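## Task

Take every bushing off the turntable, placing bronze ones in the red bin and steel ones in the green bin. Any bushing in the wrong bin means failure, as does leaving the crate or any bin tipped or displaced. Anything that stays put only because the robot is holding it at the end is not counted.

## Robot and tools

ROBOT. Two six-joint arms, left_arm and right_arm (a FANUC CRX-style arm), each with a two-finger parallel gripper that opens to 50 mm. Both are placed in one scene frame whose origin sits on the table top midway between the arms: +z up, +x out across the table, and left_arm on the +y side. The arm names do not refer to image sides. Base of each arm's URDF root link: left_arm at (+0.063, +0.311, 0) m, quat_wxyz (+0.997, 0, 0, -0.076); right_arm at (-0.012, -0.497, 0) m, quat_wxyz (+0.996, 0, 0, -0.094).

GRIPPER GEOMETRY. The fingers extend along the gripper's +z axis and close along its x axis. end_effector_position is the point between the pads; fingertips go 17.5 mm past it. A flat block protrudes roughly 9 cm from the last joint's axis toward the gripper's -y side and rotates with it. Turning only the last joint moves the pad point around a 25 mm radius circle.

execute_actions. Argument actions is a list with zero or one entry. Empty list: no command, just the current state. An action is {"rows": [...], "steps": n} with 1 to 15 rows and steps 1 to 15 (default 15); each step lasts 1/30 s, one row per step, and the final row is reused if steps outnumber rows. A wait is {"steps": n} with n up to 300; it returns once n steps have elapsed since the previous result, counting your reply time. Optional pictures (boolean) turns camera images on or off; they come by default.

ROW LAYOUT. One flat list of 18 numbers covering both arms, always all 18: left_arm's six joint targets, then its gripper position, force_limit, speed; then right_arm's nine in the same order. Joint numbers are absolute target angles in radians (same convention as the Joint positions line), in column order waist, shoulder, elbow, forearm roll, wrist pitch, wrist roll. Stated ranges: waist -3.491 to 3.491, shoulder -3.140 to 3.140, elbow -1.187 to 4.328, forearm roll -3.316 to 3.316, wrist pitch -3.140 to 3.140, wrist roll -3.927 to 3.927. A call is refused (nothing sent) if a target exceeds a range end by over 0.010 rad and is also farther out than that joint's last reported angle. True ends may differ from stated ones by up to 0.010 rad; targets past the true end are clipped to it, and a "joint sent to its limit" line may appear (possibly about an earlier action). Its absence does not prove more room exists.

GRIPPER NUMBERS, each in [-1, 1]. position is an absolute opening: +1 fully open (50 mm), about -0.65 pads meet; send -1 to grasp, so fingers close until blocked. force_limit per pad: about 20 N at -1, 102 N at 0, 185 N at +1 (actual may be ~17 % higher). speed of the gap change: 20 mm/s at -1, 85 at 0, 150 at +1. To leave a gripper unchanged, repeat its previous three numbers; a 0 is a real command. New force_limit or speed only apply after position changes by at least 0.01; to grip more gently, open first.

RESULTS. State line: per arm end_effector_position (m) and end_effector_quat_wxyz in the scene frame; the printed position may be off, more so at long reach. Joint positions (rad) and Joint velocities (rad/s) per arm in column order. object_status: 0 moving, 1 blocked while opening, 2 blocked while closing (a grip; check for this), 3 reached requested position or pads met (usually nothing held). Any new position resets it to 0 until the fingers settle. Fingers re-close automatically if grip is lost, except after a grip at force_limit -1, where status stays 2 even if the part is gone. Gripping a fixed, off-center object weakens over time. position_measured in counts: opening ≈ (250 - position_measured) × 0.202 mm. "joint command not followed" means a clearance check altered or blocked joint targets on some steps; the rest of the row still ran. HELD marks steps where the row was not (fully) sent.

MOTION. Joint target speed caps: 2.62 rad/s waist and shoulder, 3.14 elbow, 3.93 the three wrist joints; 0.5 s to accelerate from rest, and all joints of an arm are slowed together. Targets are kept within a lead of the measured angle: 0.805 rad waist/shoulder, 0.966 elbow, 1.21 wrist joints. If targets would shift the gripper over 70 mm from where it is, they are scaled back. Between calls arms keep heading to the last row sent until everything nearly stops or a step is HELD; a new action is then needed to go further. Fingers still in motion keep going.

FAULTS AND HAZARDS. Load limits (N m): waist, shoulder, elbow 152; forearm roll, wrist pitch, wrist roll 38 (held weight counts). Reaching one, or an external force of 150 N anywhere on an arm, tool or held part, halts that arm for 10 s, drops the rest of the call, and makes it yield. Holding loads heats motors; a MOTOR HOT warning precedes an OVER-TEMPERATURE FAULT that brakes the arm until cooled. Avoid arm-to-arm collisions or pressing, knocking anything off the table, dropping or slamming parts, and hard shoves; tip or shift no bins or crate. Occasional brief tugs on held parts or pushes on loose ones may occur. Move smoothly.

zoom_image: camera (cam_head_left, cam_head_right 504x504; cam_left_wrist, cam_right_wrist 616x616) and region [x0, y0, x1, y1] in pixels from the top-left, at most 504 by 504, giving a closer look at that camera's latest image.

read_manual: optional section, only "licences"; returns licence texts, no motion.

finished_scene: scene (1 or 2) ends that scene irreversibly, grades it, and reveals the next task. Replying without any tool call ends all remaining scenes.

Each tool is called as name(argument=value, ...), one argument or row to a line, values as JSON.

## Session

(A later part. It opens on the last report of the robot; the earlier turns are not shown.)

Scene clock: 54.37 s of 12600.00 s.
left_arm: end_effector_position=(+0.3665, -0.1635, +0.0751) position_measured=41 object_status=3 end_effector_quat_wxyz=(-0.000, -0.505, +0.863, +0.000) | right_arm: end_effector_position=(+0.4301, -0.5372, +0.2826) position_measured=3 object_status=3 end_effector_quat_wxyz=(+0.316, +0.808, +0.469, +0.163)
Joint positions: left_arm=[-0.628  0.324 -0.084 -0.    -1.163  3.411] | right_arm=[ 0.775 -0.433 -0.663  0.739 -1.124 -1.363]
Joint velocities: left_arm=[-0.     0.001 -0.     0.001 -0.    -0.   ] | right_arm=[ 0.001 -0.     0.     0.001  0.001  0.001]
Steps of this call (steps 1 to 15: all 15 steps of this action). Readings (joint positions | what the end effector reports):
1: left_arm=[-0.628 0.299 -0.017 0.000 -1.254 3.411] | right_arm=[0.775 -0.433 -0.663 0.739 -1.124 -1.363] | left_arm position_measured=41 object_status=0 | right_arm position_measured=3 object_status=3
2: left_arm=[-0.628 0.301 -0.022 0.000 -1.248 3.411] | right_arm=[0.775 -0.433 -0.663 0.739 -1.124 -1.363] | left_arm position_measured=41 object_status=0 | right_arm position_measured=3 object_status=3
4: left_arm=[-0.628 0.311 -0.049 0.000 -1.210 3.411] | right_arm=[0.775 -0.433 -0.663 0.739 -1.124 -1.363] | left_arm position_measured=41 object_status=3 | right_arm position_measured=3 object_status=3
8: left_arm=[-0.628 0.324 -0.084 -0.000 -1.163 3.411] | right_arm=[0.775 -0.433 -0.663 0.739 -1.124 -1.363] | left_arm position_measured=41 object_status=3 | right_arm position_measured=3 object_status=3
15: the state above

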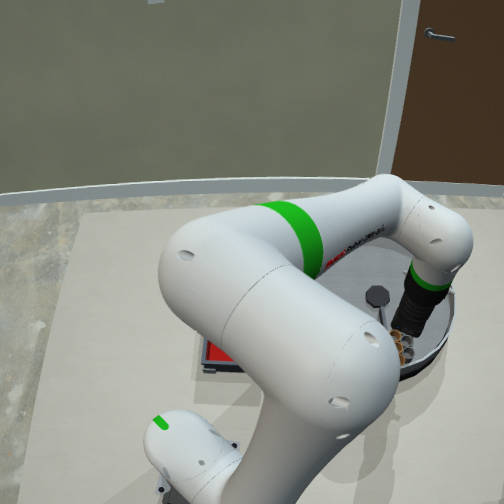

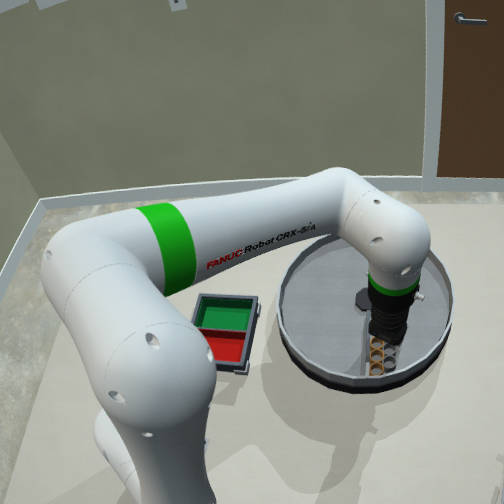

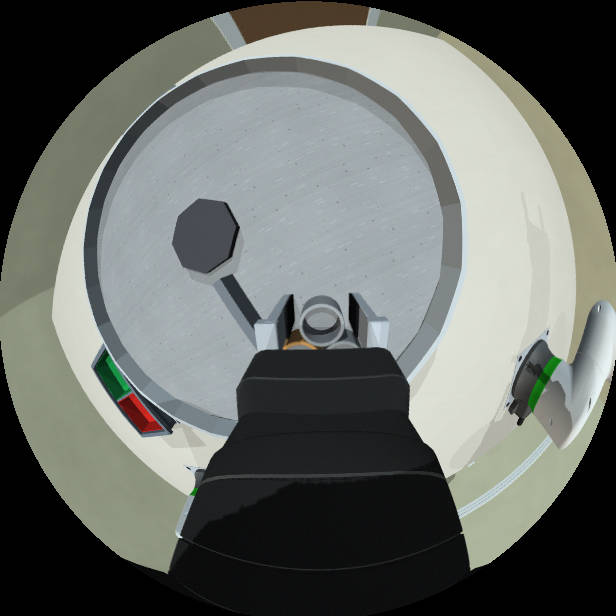

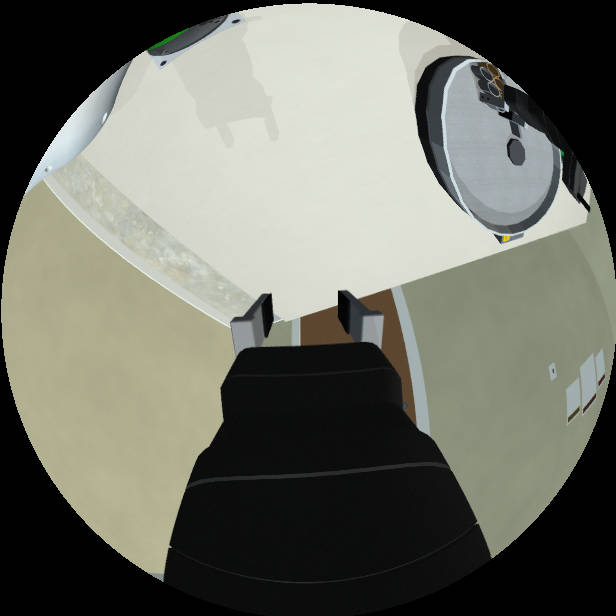

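execute_actions(
  actions=[
    {"rows":[[-0.63,0.318,-0.1066,0,-1.146,3.411,0.75,-0.5,1,0.775,-0.433,-0.663,0.739,-1.124,-1.363,1,0,0]],"steps":8},
  ],
  pictures=false,
)

execute_actions(
  actions=[
    {"rows":[[-0.63,0.318,-0.1066,0,-1.146,3.411,-1,-0.5,0,0.775,-0.433,-0.663,0.739,-1.124,-1.363,1,0,0]]},
  ],
  pictures=false,
)

execute_actions(
  actions=[
    {"rows":[[-0.63,0.25,0.01,0,-1.33,3.411,-1,-0.5,0,0.775,-0.433,-0.663,0.739,-1.124,-1.363,1,0,0]],"steps":10},
  ],
  pictures=false,
)

execute_actions(
  actions=[
    {"rows":[[0.241,-0.24,-0.464,0,-1.347,3.05,-1,-0.5,0,0.775,-0.433,-0.663,0.739,-1.124,-1.363,1,0,0]]},
  ],
  pictures=false,
)

execute_actions(
  actions=[
    {"steps":40},
  ],
)

Scene clock: 73.87 s of 12600.00 s.
left_arm: end_effector_position=(+0.3629, -0.1608, +0.0723) position_measured=40 object_status=3 end_effector_quat_wxyz=(+0.001, -0.505, +0.863, -0.002) | right_arm: end_effector_position=(+0.4301, -0.5372, +0.2826) position_measured=3 object_status=3 end_effector_quat_wxyz=(+0.316, +0.808, +0.469, +0.163)
Joint positions: left_arm=[-0.629  0.314 -0.104 -0.    -1.148  3.411] | right_arm=[ 0.775 -0.433 -0.663  0.739 -1.124 -1.363]
Joint velocities: left_arm=[ 0.001  0.     0.001 -0.    -0.    -0.001] | right_arm=[ 0.    -0.    -0.    -0.001 -0.     0.001]
FORCE FAULT: contact force on the left arm reached its limit, and that arm stopped for 10 seconds. The contact can be on any part of that arm, not only on its tool. That arm's remaining commands of this call were not run. That arm holds still and accepts commands again. Move the arm away from the contact; if what it grips holds it there, let go first. Pushing or pulling that hard again can fault the arm again.
The stop of the left arm began at step 285 of this call (marked STOPPED below). From that step on that arm followed nothing that you had sent. 3 of its steps, steps kept back included, did not run and will not run. Nothing is kept back now, and the robot has no last target.
Steps of this call (steps 1 to 15: the robot went on to your last target; steps 16 to 279: nothing new was sent; steps 280 to 287: all 8 steps of this action; steps 288 to 585: the stop continued). Readings (joint positions | what the end effector reports):
280: left_arm=[-0.628 0.324 -0.084 0.000 -1.163 3.411] | right_arm=[0.775 -0.433 -0.663 0.739 -1.124 -1.363] | left_arm position_measured=41 object_status=3 | right_arm position_measured=3 object_status=3
281: left_arm=[-0.628 0.323 -0.089 0.000 -1.159 3.411] | right_arm=[0.775 -0.433 -0.663 0.739 -1.124 -1.363] | left_arm position_measured=41 object_status=3 | right_arm position_measured=3 object_status=3
283: left_arm=[-0.630 0.317 -0.104 0.000 -1.147 3.411] | right_arm=[0.775 -0.433 -0.663 0.739 -1.124 -1.363] | left_arm position_measured=40 object_status=3 | right_arm position_measured=3 object_status=3
285: left_arm=[-0.629 0.315 -0.104 -0.000 -1.148 3.411] | right_arm=[0.775 -0.433 -0.663 0.739 -1.124 -1.363] | left_arm position_measured=40 object_status=3 | right_arm position_measured=3 object_status=3 STOPPED (the left arm)
287: left_arm=[-0.629 0.314 -0.104 -0.000 -1.148 3.411] | right_arm=[0.775 -0.433 -0.663 0.739 -1.124 -1.363] | left_arm position_measured=40 object_status=3 | right_arm position_measured=3 object_status=3
585: the state above

Scene clock: 73.90 s of 12600.00 s.
left_arm: end_effector_position=(+0.3629, -0.1608, +0.0723) position_measured=40 object_status=3 end_effector_quat_wxyz=(+0.001, -0.505, +0.863, -0.002) | right_arm: end_effector_position=(+0.4301, -0.5372, +0.2826) position_measured=3 object_status=3 end_effector_quat_wxyz=(+0.316, +0.808, +0.469, +0.163)
Joint positions: left_arm=[-0.629  0.314 -0.104 -0.    -1.148  3.411] | right_arm=[ 0.775 -0.433 -0.663  0.739 -1.124 -1.363]
Joint velocities: left_arm=[-0.001  0.001 -0.001 -0.     0.001  0.   ] | right_arm=[-0.001  0.    -0.    -0.     0.    -0.001]
A stop began in an earlier call of the same reply, so what this call sent did not run. Send another action.
Steps of this call (step 1: nothing new was sent). Readings (joint positions | what the end effector reports):
1: the state above

Scene clock: 73.93 s of 12600.00 s.
left_arm: end_effector_position=(+0.3629, -0.1608, +0.0723) position_measured=40 object_status=3 end_effector_quat_wxyz=(+0.001, -0.505, +0.863, -0.002) | right_arm: end_effector_position=(+0.4301, -0.5372, +0.2826) position_measured=3 object_status=3 end_effector_quat_wxyz=(+0.316, +0.808, +0.469, +0.163)
Joint positions: left_arm=[-0.629  0.314 -0.104 -0.    -1.148  3.411] | right_arm=[ 0.775 -0.433 -0.663  0.739 -1.124 -1.363]
Joint velocities: left_arm=[ 0.001 -0.     0.    -0.    -0.     0.   ] | right_arm=[ 0.001 -0.     0.     0.     0.    -0.   ]
A stop began in an earlier call of the same reply, so what this call sent did not run. Send another action.
Steps of this call (step 1: nothing new was sent). Readings (joint positions | what the end effector reports):
1: the state above

Scene clock: 73.97 s of 12600.00 s.
left_arm: end_effector_position=(+0.3629, -0.1608, +0.0723) position_measured=40 object_status=3 end_effector_quat_wxyz=(+0.001, -0.505, +0.863, -0.002) | right_arm: end_effector_position=(+0.4301, -0.5372, +0.2826) position_measured=3 object_status=3 end_effector_quat_wxyz=(+0.316, +0.808, +0.469, +0.163)
Joint positions: left_arm=[-0.629  0.314 -0.104 -0.    -1.148  3.411] | right_arm=[ 0.775 -0.433 -0.663  0.739 -1.124 -1.363]
Joint velocities: left_arm=[-0. -0. -0.  0.  0. -0.] | right_arm=[-0.001 -0.     0.     0.     0.     0.001]
A stop began in an earlier call of the same reply, so what this call sent did not run. Send another action.
Steps of this call (step 1: nothing new was sent). Readings (joint positions | what the end effector reports):
1: the state above

Scene clock: 74.00 s of 12600.00 s.
left_arm: end_effector_position=(+0.3629, -0.1608, +0.0723) position_measured=40 object_status=3 end_effector_quat_wxyz=(+0.001, -0.505, +0.863, -0.002) | right_arm: end_effector_position=(+0.4301, -0.5372, +0.2826) position_measured=3 object_status=3 end_effector_quat_wxyz=(+0.316, +0.808, +0.469, +0.163)
Joint positions: left_arm=[-0.629  0.314 -0.104 -0.    -1.148  3.411] | right_arm=[ 0.775 -0.433 -0.663  0.739 -1.124 -1.363]
Joint velocities: left_arm=[ 0.    -0.    -0.001 -0.    -0.     0.001] | right_arm=[-0.001  0.     0.    -0.    -0.    -0.001]
A stop began in an earlier call of the same reply, so what this call sent did not run. Send another action.
Steps of this call (step 1: nothing new was sent). Readings (joint positions | what the end effector reports):
1: the state above

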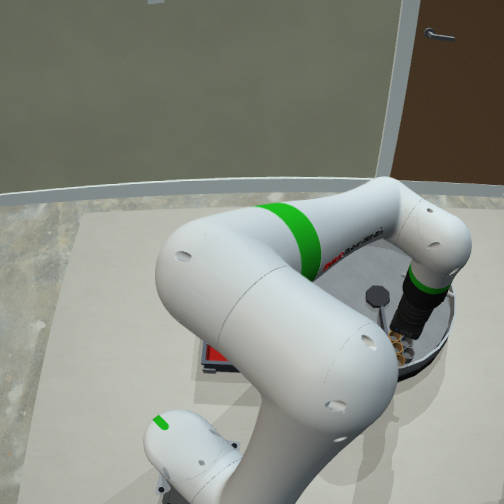

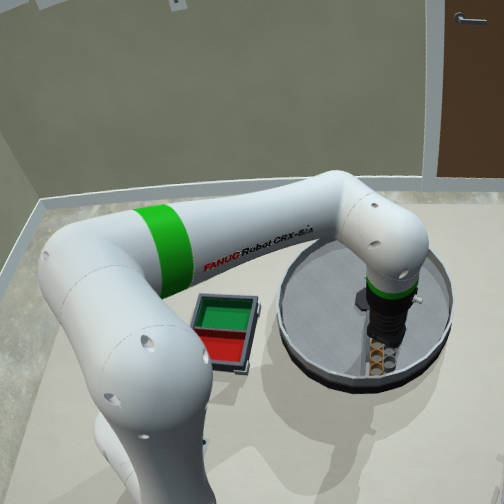

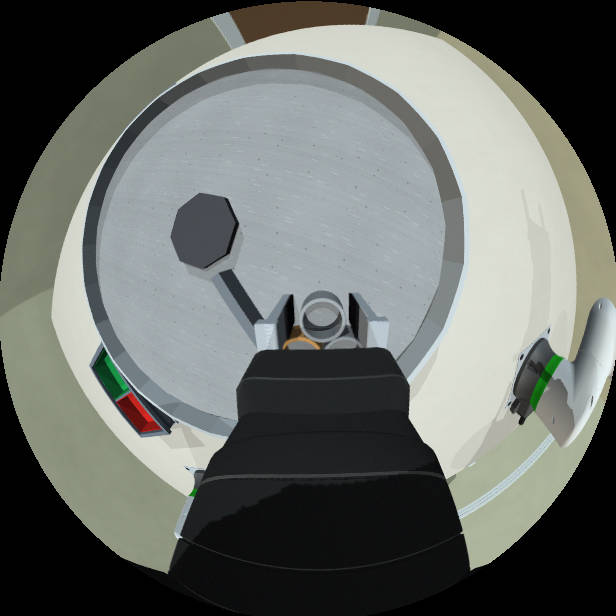

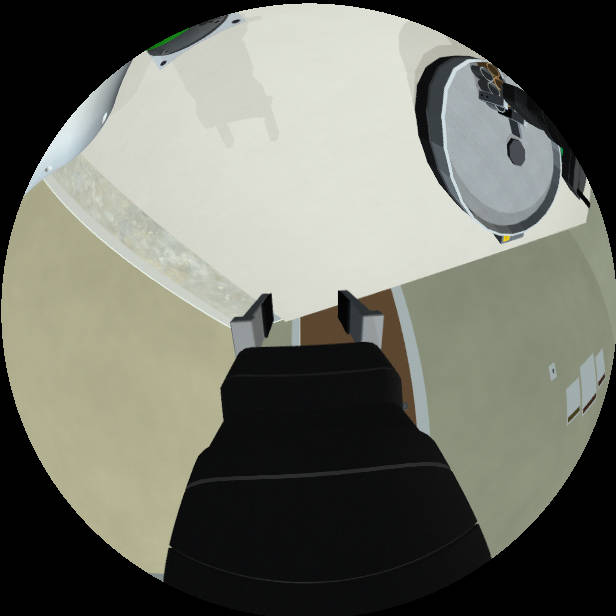

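Floor at z≈.072.

execute_actions(
  actions=[
    {"rows":[[-0.629,0.31,-0.098,0,-1.163,3.411,0.75,-0.5,1,0.775,-0.433,-0.663,0.739,-1.124,-1.363,1,0,0]],"steps":8},
  ],
  pictures=false,
)

execute_actions(
  actions=[
    {"rows":[[-0.629,0.31,-0.098,0,-1.163,3.411,-1,-0.5,0,0.775,-0.433,-0.663,0.739,-1.124,-1.363,1,0,0]]},
  ],
  pictures=false,
)

execute_actions(
  actions=[
    {"rows":[[-0.63,0.25,0.01,0,-1.33,3.411,-1,-0.5,0,0.775,-0.433,-0.663,0.739,-1.124,-1.363,1,0,0]],"steps":10},
  ],
  pictures=false,
)

execute_actions(
  actions=[
    {"rows":[[0.241,-0.24,-0.464,0,-1.347,3.05,-1,-0.5,0,0.775,-0.433,-0.663,0.739,-1.124,-1.363,1,0,0]]},
  ],
  pictures=false,
)

execute_actions(
  actions=[
    {"steps":40},
  ],
)

zoom_image(
  camera="cam_head_right",
  region=[330,300,430,400],
)

Scene clock: 81.87 s of 12600.00 s.
left_arm: end_effector_position=(+0.3620, -0.1598, +0.0768) position_measured=41 object_status=3 end_effector_quat_wxyz=(+0.000, -0.505, +0.863, +0.000) | right_arm: end_effector_position=(+0.4301, -0.5372, +0.2826) position_measured=3 object_status=3 end_effector_quat_wxyz=(+0.316, +0.808, +0.469, +0.163)
Joint positions: left_arm=[-0.629  0.31  -0.098 -0.    -1.163  3.411] | right_arm=[ 0.775 -0.433 -0.663  0.739 -1.124 -1.363]
Joint velocities: left_arm=[ 0.002  0.001 -0.     0.    -0.001  0.001] | right_arm=[-0.    -0.001  0.    -0.001  0.001  0.   ]
Steps of this call (steps 1 to 228: nothing new was sent; steps 229 to 236: all 8 steps of this action). Readings (joint positions | what the end effector reports):
229: left_arm=[-0.629 0.314 -0.104 -0.000 -1.149 3.411] | right_arm=[0.775 -0.433 -0.663 0.739 -1.124 -1.363] | left_arm position_measured=40 object_status=3 | right_arm position_measured=3 object_status=3
230: left_arm=[-0.629 0.313 -0.102 -0.000 -1.154 3.411] | right_arm=[0.775 -0.433 -0.663 0.739 -1.124 -1.363] | left_arm position_measured=41 object_status=3 | right_arm position_measured=3 object_status=3
232: left_arm=[-0.629 0.310 -0.098 -0.000 -1.162 3.411] | right_arm=[0.775 -0.433 -0.663 0.739 -1.124 -1.363] | left_arm position_measured=41 object_status=3 | right_arm position_measured=3 object_status=3
236: the state above

Scene clock: 82.37 s of 12600.00 s.
left_arm: end_effector_position=(+0.3620, -0.1598, +0.0768) position_measured=97 object_status=2 end_effector_quat_wxyz=(-0.000, -0.505, +0.863, +0.000) | right_arm: end_effector_position=(+0.4301, -0.5372, +0.2826) position_measured=3 object_status=3 end_effector_quat_wxyz=(+0.316, +0.808, +0.469, +0.163)
Joint positions: left_arm=[-0.629  0.31  -0.098  0.    -1.163  3.411] | right_arm=[ 0.775 -0.433 -0.663  0.739 -1.124 -1.363]
Joint velocities: left_arm=[-0.001  0.     0.    -0.     0.001  0.   ] | right_arm=[-0.002  0.    -0.    -0.001 -0.001 -0.001]
Steps of this call (steps 1 to 15: all 15 steps of this action). Readings (joint positions | what the end effector reports):
1: left_arm=[-0.629 0.310 -0.098 -0.000 -1.163 3.411] | right_arm=[0.775 -0.433 -0.663 0.739 -1.124 -1.363] | left_arm position_measured=49 object_status=0 | right_arm position_measured=3 object_status=3
2: left_arm=[-0.629 0.310 -0.098 -0.000 -1.163 3.411] | right_arm=[0.775 -0.433 -0.663 0.739 -1.124 -1.363] | left_arm position_measured=63 object_status=0 | right_arm position_measured=3 object_status=3
4: left_arm=[-0.629 0.310 -0.098 0.000 -1.163 3.411] | right_arm=[0.775 -0.433 -0.663 0.739 -1.124 -1.363] | left_arm position_measured=91 object_status=0 | right_arm position_measured=3 object_status=3
8: left_arm=[-0.629 0.310 -0.098 0.000 -1.163 3.411] | right_arm=[0.775 -0.433 -0.663 0.739 -1.124 -1.363] | left_arm position_measured=97 object_status=0 | right_arm position_measured=3 object_status=3
15: the state above

Scene clock: 82.70 s of 12600.00 s.
left_arm: end_effector_position=(+0.3614, -0.1599, +0.1520) position_measured=97 object_status=2 end_effector_quat_wxyz=(+0.000, -0.505, +0.863, -0.001) | right_arm: end_effector_position=(+0.4301, -0.5372, +0.2826) position_measured=3 object_status=3 end_effector_quat_wxyz=(+0.316, +0.808, +0.469, +0.163)
Joint positions: left_arm=[-0.63   0.25   0.01   0.    -1.33   3.411] | right_arm=[ 0.775 -0.433 -0.663  0.739 -1.124 -1.363]
Joint velocities: left_arm=[-0.001 -0.     0.    -0.001 -0.02  -0.001] | right_arm=[ 0.001 -0.    -0.    -0.     0.001  0.002]
Steps of this call (steps 1 to 10: all 10 steps of this action). Readings (joint positions | what the end effector reports):
1: left_arm=[-0.629 0.310 -0.098 0.000 -1.164 3.411] | right_arm=[0.775 -0.433 -0.663 0.739 -1.124 -1.363] | left_arm position_measured=97 object_status=2 | right_arm position_measured=3 object_status=3
2: left_arm=[-0.629 0.308 -0.094 0.000 -1.169 3.411] | right_arm=[0.775 -0.433 -0.663 0.739 -1.124 -1.363] | left_arm position_measured=97 object_status=2 | right_arm position_measured=3 object_status=3
4: left_arm=[-0.629 0.294 -0.070 0.000 -1.208 3.411] | right_arm=[0.775 -0.433 -0.663 0.739 -1.124 -1.363] | left_arm position_measured=97 object_status=2 | right_arm position_measured=3 object_status=3
8: left_arm=[-0.630 0.254 0.003 0.000 -1.318 3.411] | right_arm=[0.775 -0.433 -0.663 0.739 -1.124 -1.363] | left_arm position_measured=97 object_status=2 | right_arm position_measured=3 object_status=3
10: the state above

Scene clock: 83.20 s of 12600.00 s.
left_arm: end_effector_position=(+0.4306, +0.0012, +0.1665) position_measured=97 object_status=2 end_effector_quat_wxyz=(-0.000, -0.589, +0.808, +0.000) | right_arm: end_effector_position=(+0.4301, -0.5372, +0.2826) position_measured=3 object_status=3 end_effector_quat_wxyz=(+0.316, +0.808, +0.469, +0.163)
Joint positions: left_arm=[-0.28   0.051 -0.184  0.    -1.337  3.264] | right_arm=[ 0.775 -0.433 -0.663  0.739 -1.124 -1.363]
Joint velocities: left_arm=[ 0.93  -0.519 -0.501 -0.    -0.018 -0.38 ] | right_arm=[ 0.001  0.    -0.    -0.001 -0.001 -0.   ]
Steps of this call (steps 1 to 15: all 15 steps of this action). Readings (joint positions | what the end effector reports):
1: left_arm=[-0.630 0.250 0.010 0.000 -1.330 3.411] | right_arm=[0.775 -0.433 -0.663 0.739 -1.124 -1.363] | left_arm position_measured=97 object_status=2 | right_arm position_measured=3 object_status=3
2: left_arm=[-0.626 0.248 0.007 0.000 -1.330 3.409] | right_arm=[0.775 -0.433 -0.663 0.739 -1.124 -1.363] | left_arm position_measured=97 object_status=2 | right_arm position_measured=3 object_status=3
4: left_arm=[-0.601 0.232 -0.009 0.000 -1.330 3.398] | right_arm=[0.775 -0.433 -0.663 0.739 -1.124 -1.363] | left_arm position_measured=97 object_status=2 | right_arm position_measured=3 object_status=3
8: left_arm=[-0.493 0.169 -0.070 0.000 -1.333 3.352] | right_arm=[0.775 -0.433 -0.663 0.739 -1.124 -1.363] | left_arm position_measured=97 object_status=2 | right_arm position_measured=3 object_status=3
15: the state above

Scene clock: 84.53 s of 12600.00 s.
left_arm: end_effector_position=(+0.4199, +0.2096, +0.1597) position_measured=97 object_status=2 end_effector_quat_wxyz=(+0.000, +0.706, -0.708, -0.000) | right_arm: end_effector_position=(+0.4301, -0.5372, +0.2826) position_measured=3 object_status=3 end_effector_quat_wxyz=(+0.316, +0.808, +0.469, +0.163)
Joint positions: left_arm=[ 0.241 -0.24  -0.464 -0.    -1.347  3.05 ] | right_arm=[ 0.775 -0.433 -0.663  0.739 -1.124 -1.363]
Joint velocities: left_arm=[ 0.    -0.001  0.001 -0.    -0.    -0.002] | right_arm=[-0.    -0.     0.    -0.001  0.001 -0.002]
Steps of this call (steps 1 to 40: the robot went on to your last target). Readings (joint positions | what the end effector reports):
1: left_arm=[-0.248 0.033 -0.201 0.000 -1.337 3.251] | right_arm=[0.775 -0.433 -0.663 0.739 -1.124 -1.363] | left_arm position_measured=97 object_status=2 | right_arm position_measured=3 object_status=3
2: left_arm=[-0.216 0.015 -0.218 0.000 -1.338 3.238] | right_arm=[0.775 -0.433 -0.663 0.739 -1.124 -1.363] | left_arm position_measured=97 object_status=2 | right_arm position_measured=3 object_status=3
4: left_arm=[-0.151 -0.021 -0.253 0.000 -1.339 3.211] | right_arm=[0.775 -0.433 -0.663 0.739 -1.124 -1.363] | left_arm position_measured=97 object_status=2 | right_arm position_measured=3 object_status=3
8: left_arm=[-0.017 -0.096 -0.325 0.000 -1.342 3.156] | right_arm=[0.775 -0.433 -0.663 0.739 -1.124 -1.363] | left_arm position_measured=97 object_status=2 | right_arm position_measured=3 object_status=3
40: the state above

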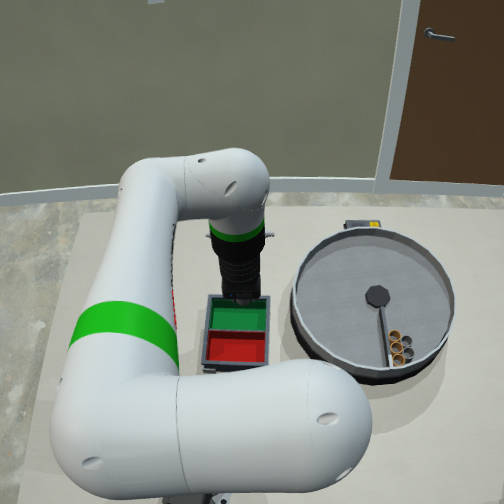

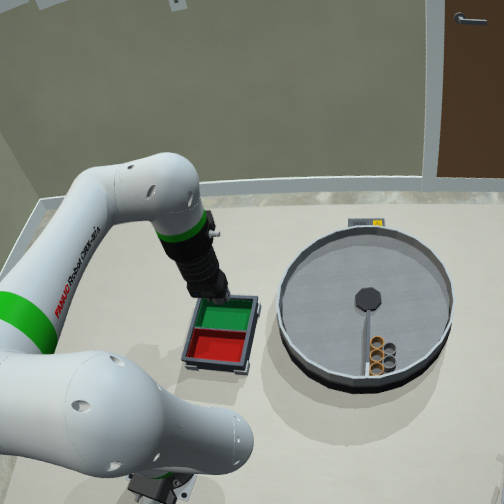

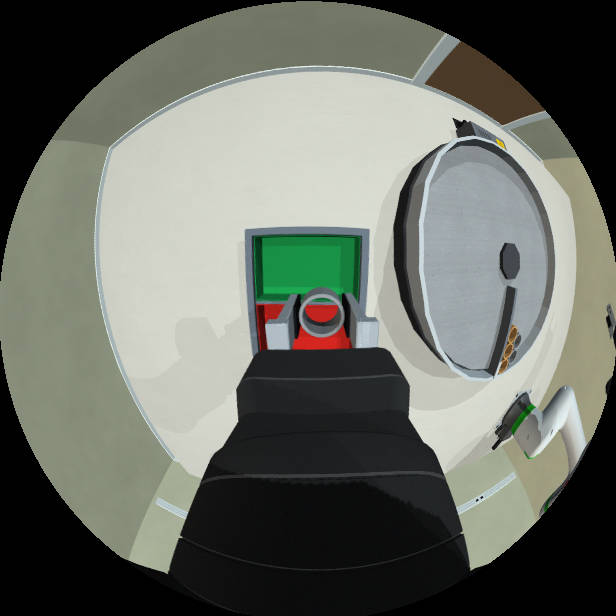

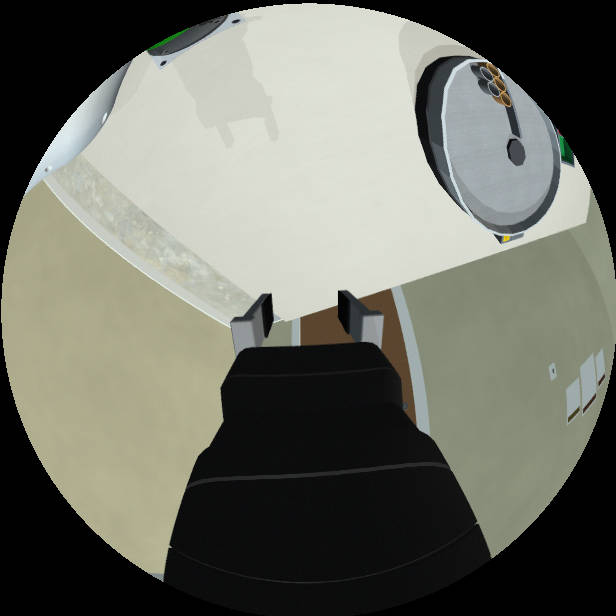

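Region (330, 300, 430, 400) of cam_head_right's 504x504 image, scaled by 5.040, with more detail than that image has.

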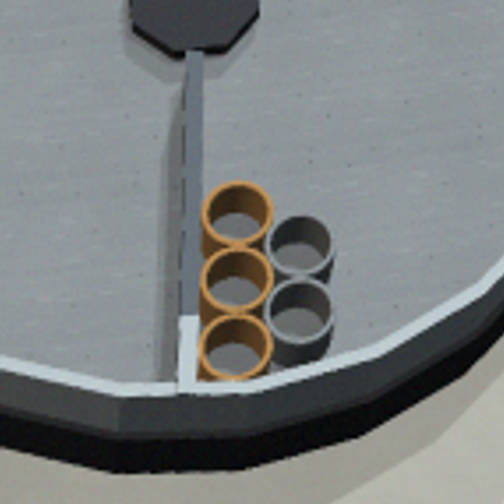

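execute_actions(
  actions=[
    {"rows":[[0.19,-0.099,-0.583,0,-1.087,3.05,-1,-0.5,0,0.775,-0.433,-0.663,0.739,-1.124,-1.363,1,0,0]]},
  ],
  pictures=false,
)

execute_actions(
  actions=[
    {"rows":[[0.19,-0.099,-0.583,0,-1.087,3.05,0.6,-0.5,0,0.775,-0.433,-0.663,0.739,-1.124,-1.363,1,0,0]],"steps":8},
  ],
)

execute_actions(
  actions=[
    {"rows":[[0.19,-0.24,-0.464,0,-1.347,3.05,0.6,-0.5,0,0.775,-0.433,-0.663,0.739,-1.124,-1.363,1,0,0]],"steps":10},
  ],
  pictures=false,
)

execute_actions(
  actions=[
    {"rows":[[-0.6427,0.3485,0.0355,0,-1.258,0.795,-0.12,-0.5,0,0.775,-0.433,-0.663,0.739,-1.124,-1.363,1,0,0]]},
  ],
  pictures=false,
)

execute_actions(
  actions=[
    {"steps":40},
  ],
)

zoom_image(
  camera="cam_left_wrist",
  region=[240,210,400,370],
)

zoom_image(
  camera="cam_head_right",
  region=[330,300,430,400],
)

Scene clock: 100.87 s of 12600.00 s.
left_arm: end_effector_position=(+0.4327, +0.1923, +0.0651) position_measured=97 object_status=2 end_effector_quat_wxyz=(-0.000, +0.688, -0.726, +0.000) | right_arm: end_effector_position=(+0.4301, -0.5372, +0.2826) position_measured=3 object_status=3 end_effector_quat_wxyz=(+0.316, +0.808, +0.469, +0.163)
Joint positions: left_arm=[ 0.19  -0.099 -0.583  0.    -1.087  3.05 ] | right_arm=[ 0.775 -0.433 -0.663  0.739 -1.124 -1.363]
Joint velocities: left_arm=[-0.     0.003 -0.001 -0.     0.    -0.   ] | right_arm=[ 0.     0.     0.    -0.001 -0.    -0.001]
Steps of this call (steps 1 to 15: the robot went on to your last target; steps 16 to 475: nothing new was sent; steps 476 to 490: all 15 steps of this action). Readings (joint positions | what the end effector reports):
476: left_arm=[0.241 -0.240 -0.464 0.000 -1.347 3.050] | right_arm=[0.775 -0.433 -0.663 0.739 -1.124 -1.363] | left_arm position_measured=97 object_status=2 | right_arm position_measured=3 object_status=3
477: left_arm=[0.240 -0.237 -0.467 0.000 -1.341 3.050] | right_arm=[0.775 -0.433 -0.663 0.739 -1.124 -1.363] | left_arm position_measured=97 object_status=2 | right_arm position_measured=3 object_status=3
479: left_arm=[0.233 -0.216 -0.484 0.000 -1.303 3.050] | right_arm=[0.775 -0.433 -0.663 0.739 -1.124 -1.363] | left_arm position_measured=97 object_status=2 | right_arm position_measured=3 object_status=3
483: left_arm=[0.203 -0.134 -0.554 0.000 -1.152 3.050] | right_arm=[0.775 -0.433 -0.663 0.739 -1.124 -1.363] | left_arm position_measured=97 object_status=2 | right_arm position_measured=3 object_status=3
490: the state above

Scene clock: 101.13 s of 12600.00 s.
left_arm: end_effector_position=(+0.4326, +0.1923, +0.0649) position_measured=63 object_status=0 end_effector_quat_wxyz=(+0.000, +0.688, -0.726, -0.000) | right_arm: end_effector_position=(+0.4301, -0.5372, +0.2826) position_measured=3 object_status=3 end_effector_quat_wxyz=(+0.316, +0.808, +0.469, +0.163)
Joint positions: left_arm=[ 0.19  -0.099 -0.583  0.    -1.087  3.05 ] | right_arm=[ 0.775 -0.433 -0.663  0.739 -1.124 -1.363]
Joint velocities: left_arm=[-0.001  0.     0.001  0.    -0.001  0.   ] | right_arm=[-0.     0.    -0.     0.001  0.001 -0.001]
Steps of this call (steps 1 to 8: all 8 steps of this action). Readings (joint positions | what the end effector reports):
1: left_arm=[0.190 -0.099 -0.583 0.000 -1.087 3.050] | right_arm=[0.775 -0.433 -0.663 0.739 -1.124 -1.363] | left_arm position_measured=89 object_status=0 | right_arm position_measured=3 object_status=3
2: left_arm=[0.190 -0.099 -0.583 0.000 -1.087 3.050] | right_arm=[0.775 -0.433 -0.663 0.739 -1.124 -1.363] | left_arm position_measured=75 object_status=0 | right_arm position_measured=3 object_status=3
4: left_arm=[0.190 -0.099 -0.583 0.000 -1.087 3.050] | right_arm=[0.775 -0.433 -0.663 0.739 -1.124 -1.363] | left_arm position_measured=63 object_status=0 | right_arm position_measured=3 object_status=3
8: the state above

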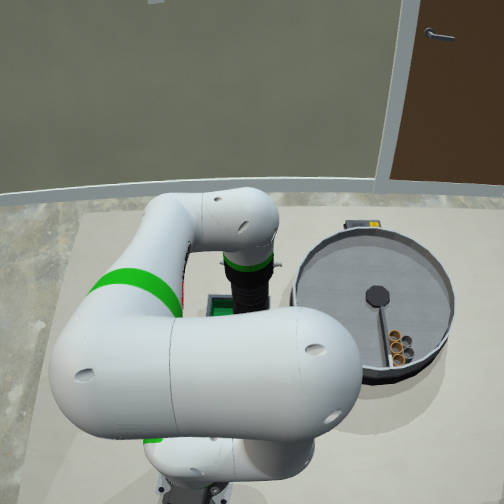

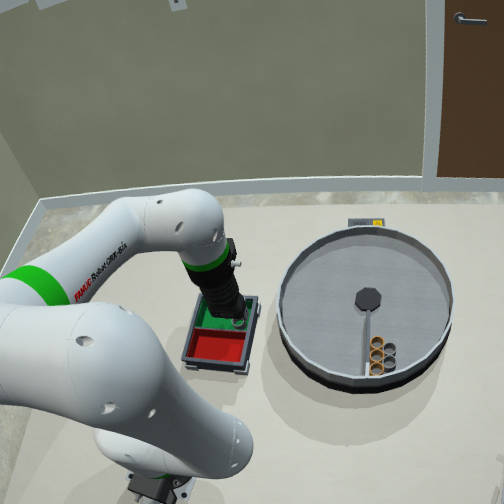

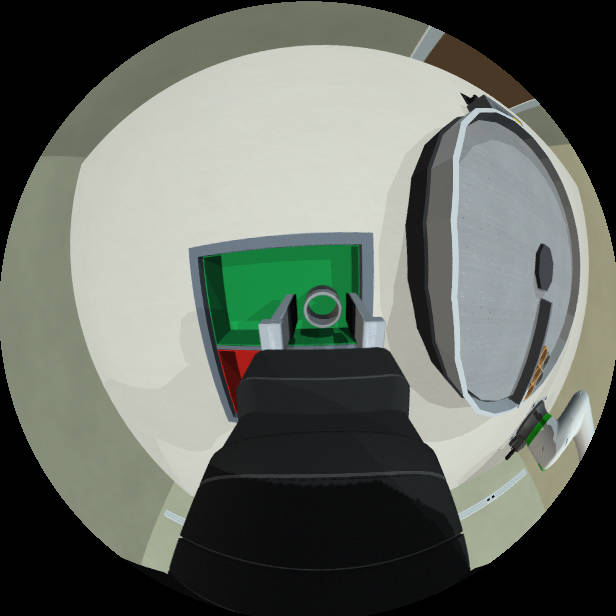

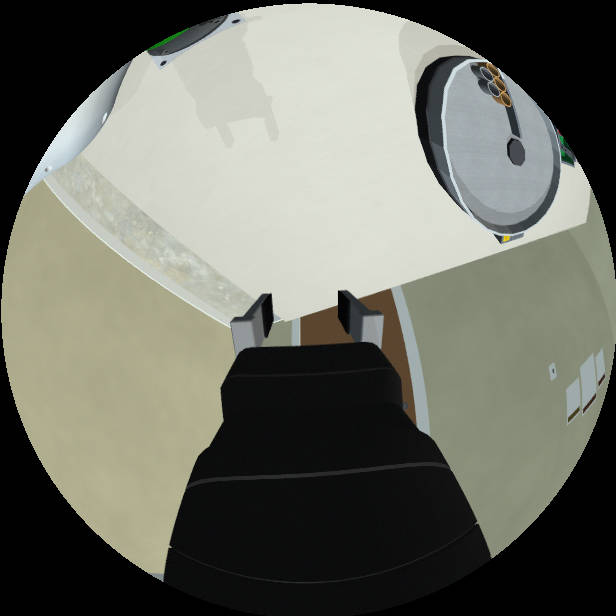

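Scene clock: 101.47 s of 12600.00 s.
left_arm: end_effector_position=(+0.4163, +0.1917, +0.1541) position_measured=63 object_status=3 end_effector_quat_wxyz=(-0.000, +0.688, -0.726, +0.000) | right_arm: end_effector_position=(+0.4301, -0.5372, +0.2826) position_measured=3 object_status=3 end_effector_quat_wxyz=(+0.316, +0.808, +0.469, +0.163)
Joint positions: left_arm=[ 0.19  -0.232 -0.471 -0.    -1.331  3.05 ] | right_arm=[ 0.775 -0.433 -0.663  0.739 -1.124 -1.363]
Joint velocities: left_arm=[ 0.001 -0.257  0.214  0.002 -0.473 -0.   ] | right_arm=[ 0.  0. -0.  0. -0. -0.]
Steps of this call (steps 1 to 10: all 10 steps of this action). Readings (joint positions | what the end effector reports):
1: left_arm=[0.190 -0.099 -0.583 0.000 -1.087 3.050] | right_arm=[0.775 -0.433 -0.663 0.739 -1.124 -1.363] | left_arm position_measured=63 object_status=0 | right_arm position_measured=3 object_status=3
2: left_arm=[0.190 -0.102 -0.581 -0.000 -1.093 3.050] | right_arm=[0.775 -0.433 -0.663 0.739 -1.124 -1.363] | left_arm position_measured=63 object_status=0 | right_arm position_measured=3 object_status=3
4: left_arm=[0.190 -0.123 -0.563 -0.000 -1.131 3.050] | right_arm=[0.775 -0.433 -0.663 0.739 -1.124 -1.363] | left_arm position_measured=63 object_status=3 | right_arm position_measured=3 object_status=3
8: left_arm=[0.190 -0.205 -0.493 -0.000 -1.282 3.050] | right_arm=[0.775 -0.433 -0.663 0.739 -1.124 -1.363] | left_arm position_measured=63 object_status=3 | right_arm position_measured=3 object_status=3
10: the state above

Scene clock: 101.97 s of 12600.00 s.
left_arm: end_effector_position=(+0.4395, +0.0416, +0.1646) position_measured=171 object_status=3 end_effector_quat_wxyz=(+0.008, -0.290, +0.957, -0.005) | right_arm: end_effector_position=(+0.4301, -0.5372, +0.2826) position_measured=3 object_status=3 end_effector_quat_wxyz=(+0.316, +0.808, +0.469, +0.163)
Joint positions: left_arm=[-0.148 -0.009 -0.25  -0.    -1.311  2.459] | right_arm=[ 0.775 -0.433 -0.663  0.739 -1.124 -1.363]
Joint velocities: left_arm=[-0.759  0.549  0.439  0.001  0.081 -1.693] | right_arm=[ 0.001 -0.    -0.     0.    -0.001  0.   ]
Steps of this call (steps 1 to 15: all 15 steps of this action). Readings (joint positions | what the end effector reports):
1: left_arm=[0.190 -0.238 -0.465 -0.000 -1.343 3.049] | right_arm=[0.775 -0.433 -0.663 0.739 -1.124 -1.363] | left_arm position_measured=71 object_status=0 | right_arm position_measured=3 object_status=3
2: left_arm=[0.186 -0.239 -0.459 -0.000 -1.346 3.043] | right_arm=[0.775 -0.433 -0.663 0.739 -1.124 -1.363] | left_arm position_measured=85 object_status=0 | right_arm position_measured=3 object_status=3
4: left_arm=[0.161 -0.226 -0.435 -0.000 -1.345 3.006] | right_arm=[0.775 -0.433 -0.663 0.739 -1.124 -1.363] | left_arm position_measured=114 object_status=0 | right_arm position_measured=3 object_status=3
8: left_arm=[0.050 -0.151 -0.364 -0.000 -1.333 2.834] | right_arm=[0.775 -0.433 -0.663 0.739 -1.124 -1.363] | left_arm position_measured=167 object_status=0 | right_arm position_measured=3 object_status=3
15: the state above

Scene clock: 103.30 s of 12600.00 s.
left_arm: end_effector_position=(+0.3295, -0.1722, +0.1100) position_measured=171 object_status=3 end_effector_quat_wxyz=(-0.000, +0.707, +0.707, +0.000) | right_arm: end_effector_position=(+0.4301, -0.5372, +0.2826) position_measured=3 object_status=3 end_effector_quat_wxyz=(+0.316, +0.808, +0.469, +0.163)
Joint positions: left_arm=[-0.643  0.348  0.035 -0.    -1.258  0.795] | right_arm=[ 0.775 -0.433 -0.663  0.739 -1.124 -1.363]
Joint velocities: left_arm=[-0.     0.001 -0.002 -0.    -0.     0.001] | right_arm=[ 0.001 -0.    -0.    -0.001 -0.001 -0.001]
Steps of this call (steps 1 to 40: the robot went on to your last target). Readings (joint positions | what the end effector reports):
1: left_arm=[-0.173 0.010 -0.235 -0.000 -1.309 2.401] | right_arm=[0.775 -0.433 -0.663 0.739 -1.124 -1.363] | left_arm position_measured=171 object_status=3 | right_arm position_measured=3 object_status=3
2: left_arm=[-0.198 0.028 -0.221 -0.000 -1.306 2.341] | right_arm=[0.775 -0.433 -0.663 0.739 -1.124 -1.363] | left_arm position_measured=171 object_status=3 | right_arm position_measured=3 object_status=3
4: left_arm=[-0.246 0.062 -0.194 -0.000 -1.301 2.216] | right_arm=[0.775 -0.433 -0.663 0.739 -1.124 -1.363] | left_arm position_measured=171 object_status=3 | right_arm position_measured=3 object_status=3
8: left_arm=[-0.334 0.126 -0.142 -0.000 -1.291 1.942] | right_arm=[0.775 -0.433 -0.663 0.739 -1.124 -1.363] | left_arm position_measured=171 object_status=3 | right_arm position_measured=3 object_status=3
40: the state above

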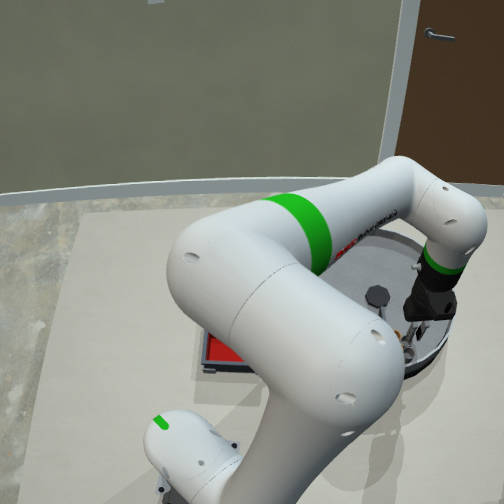

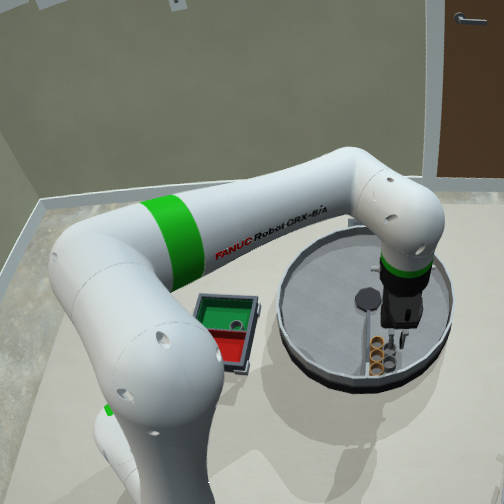

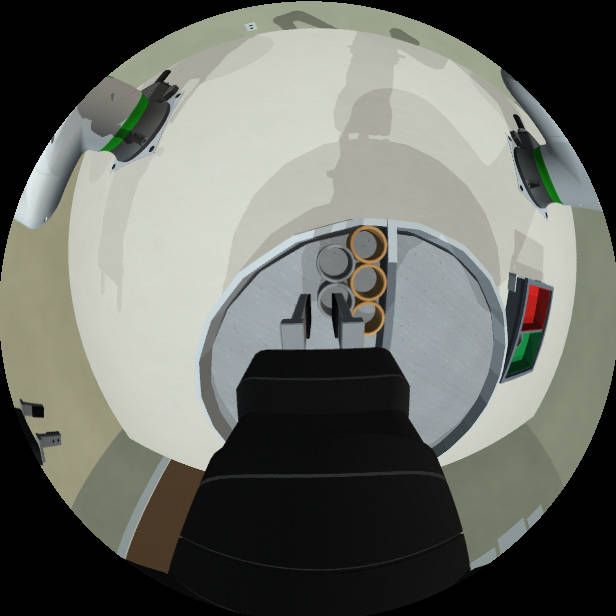

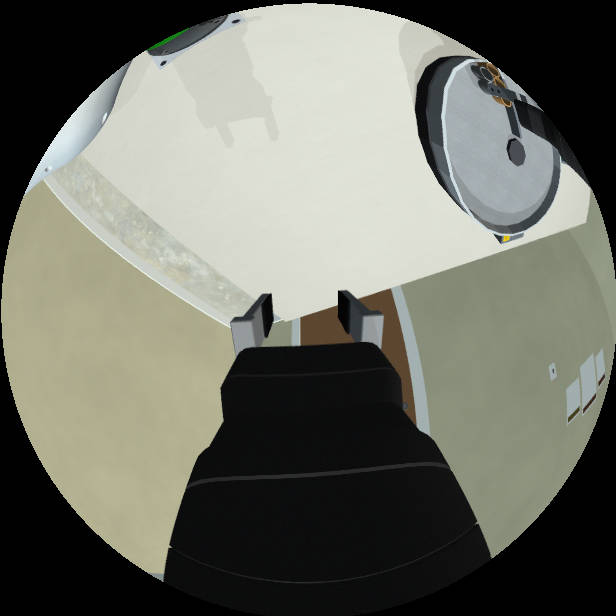

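Region (240, 210, 400, 370) of cam_left_wrist's 616x616 image, scaled by 3.150, with more detail than that image has.

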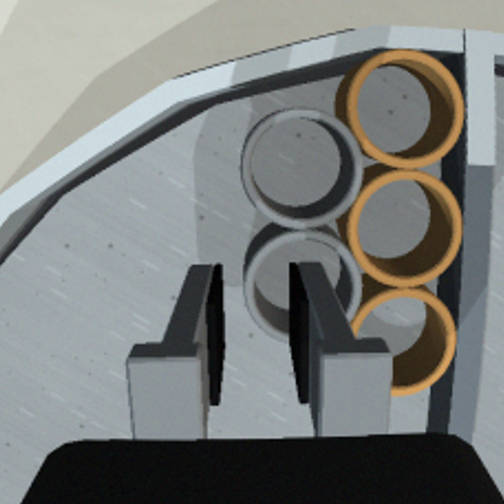

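Region (330, 300, 430, 400) of cam_head_right's 504x504 image, scaled by 5.040, with more detail than that image has.

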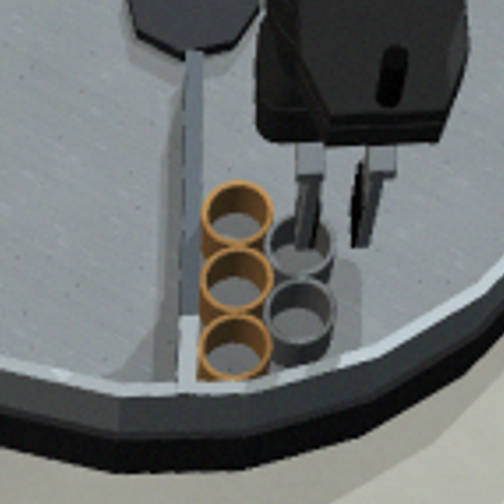

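execute_actions(
  actions=[
    {"rows":[[-0.6427,0.360,0.0175,0,-1.2283,0.795,-0.12,-0.5,0,0.775,-0.433,-0.663,0.739,-1.124,-1.363,1,0,0]]},
  ],
)

zoom_image(
  camera="cam_left_wrist",
  region=[240,210,400,370],
)

zoom_image(
  camera="cam_right_wrist",
  region=[450,40,550,140],
)

Scene clock: 108.37 s of 12600.00 s.
left_arm: end_effector_position=(+0.3297, -0.1725, +0.0963) position_measured=171 object_status=3 end_effector_quat_wxyz=(-0.000, +0.707, +0.707, -0.000) | right_arm: end_effector_position=(+0.4301, -0.5372, +0.2826) position_measured=3 object_status=3 end_effector_quat_wxyz=(+0.316, +0.808, +0.469, +0.163)
Joint positions: left_arm=[-0.643  0.36   0.017  0.    -1.228  0.795] | right_arm=[ 0.775 -0.433 -0.663  0.739 -1.124 -1.363]
Joint velocities: left_arm=[ 0.    -0.001  0.    -0.     0.     0.001] | right_arm=[-0.    -0.    -0.    -0.001  0.    -0.   ]
Steps of this call (steps 1 to 15: the robot went on to your last target; steps 16 to 137: nothing new was sent; steps 138 to 152: all 15 steps of this action). Readings (joint positions | what the end effector reports):
138: left_arm=[-0.643 0.349 0.035 0.000 -1.257 0.795] | right_arm=[0.775 -0.433 -0.663 0.739 -1.124 -1.363] | left_arm position_measured=171 object_status=3 | right_arm position_measured=3 object_status=3
139: left_arm=[-0.643 0.351 0.032 0.000 -1.251 0.795] | right_arm=[0.775 -0.433 -0.663 0.739 -1.124 -1.363] | left_arm position_measured=171 object_status=3 | right_arm position_measured=3 object_status=3
141: left_arm=[-0.643 0.360 0.019 0.000 -1.231 0.795] | right_arm=[0.775 -0.433 -0.663 0.739 -1.124 -1.363] | left_arm position_measured=171 object_status=3 | right_arm position_measured=3 object_status=3
145: left_arm=[-0.643 0.360 0.017 0.000 -1.228 0.795] | right_arm=[0.775 -0.433 -0.663 0.739 -1.124 -1.363] | left_arm position_measured=171 object_status=3 | right_arm position_measured=3 object_status=3
152: the state above

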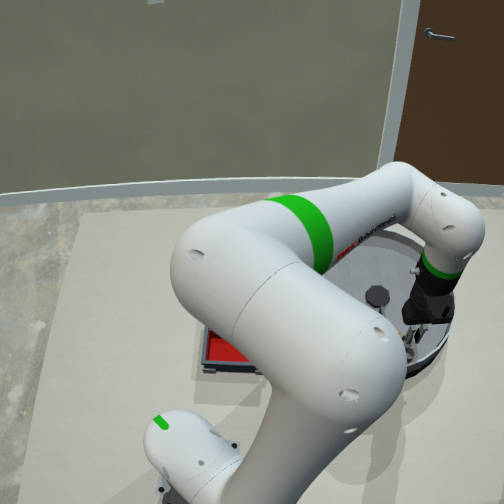

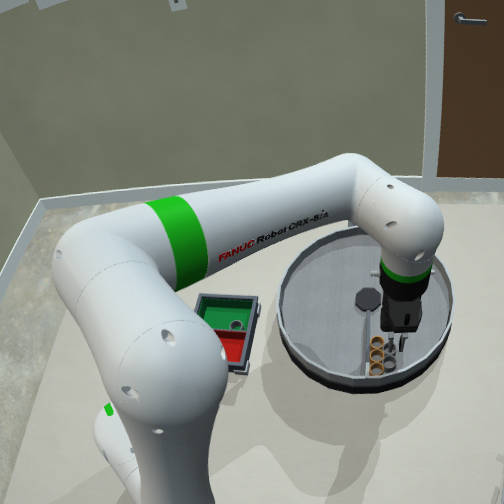

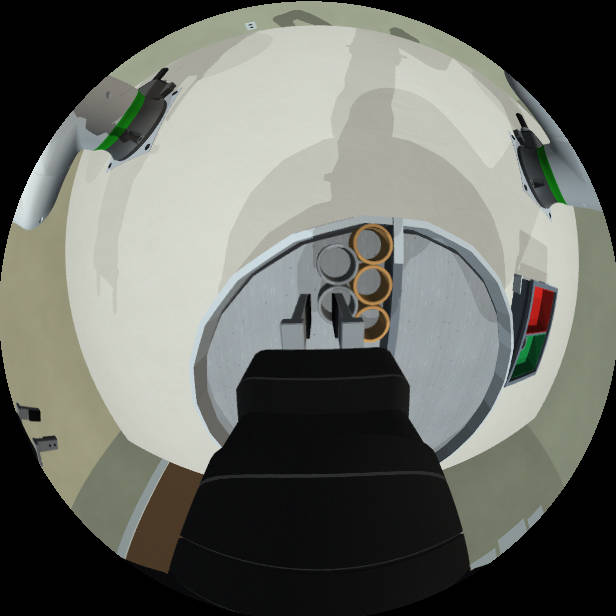

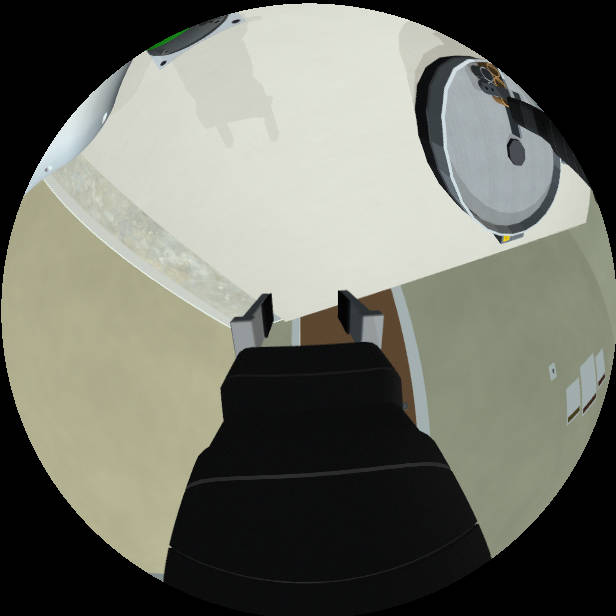

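Region (240, 210, 400, 370) of cam_left_wrist's 616x616 image, scaled by 3.150, with more detail than that image has.

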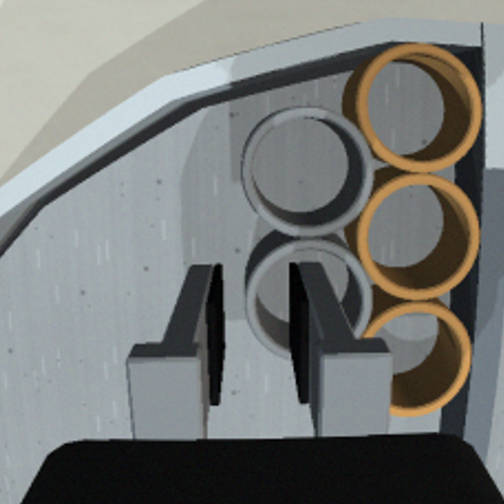

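Region (450, 40, 550, 140) of cam_right_wrist's 616x616 image, scaled by 5.040, with more detail than that image has.

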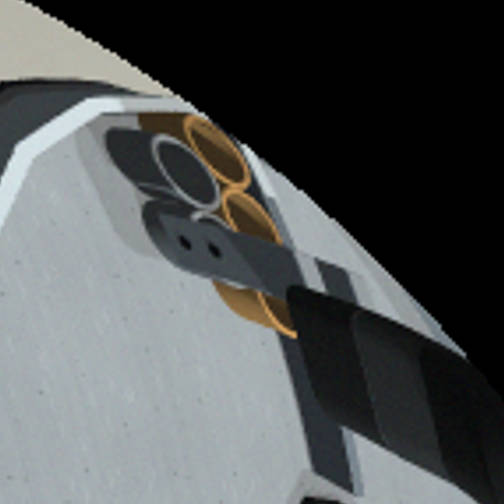

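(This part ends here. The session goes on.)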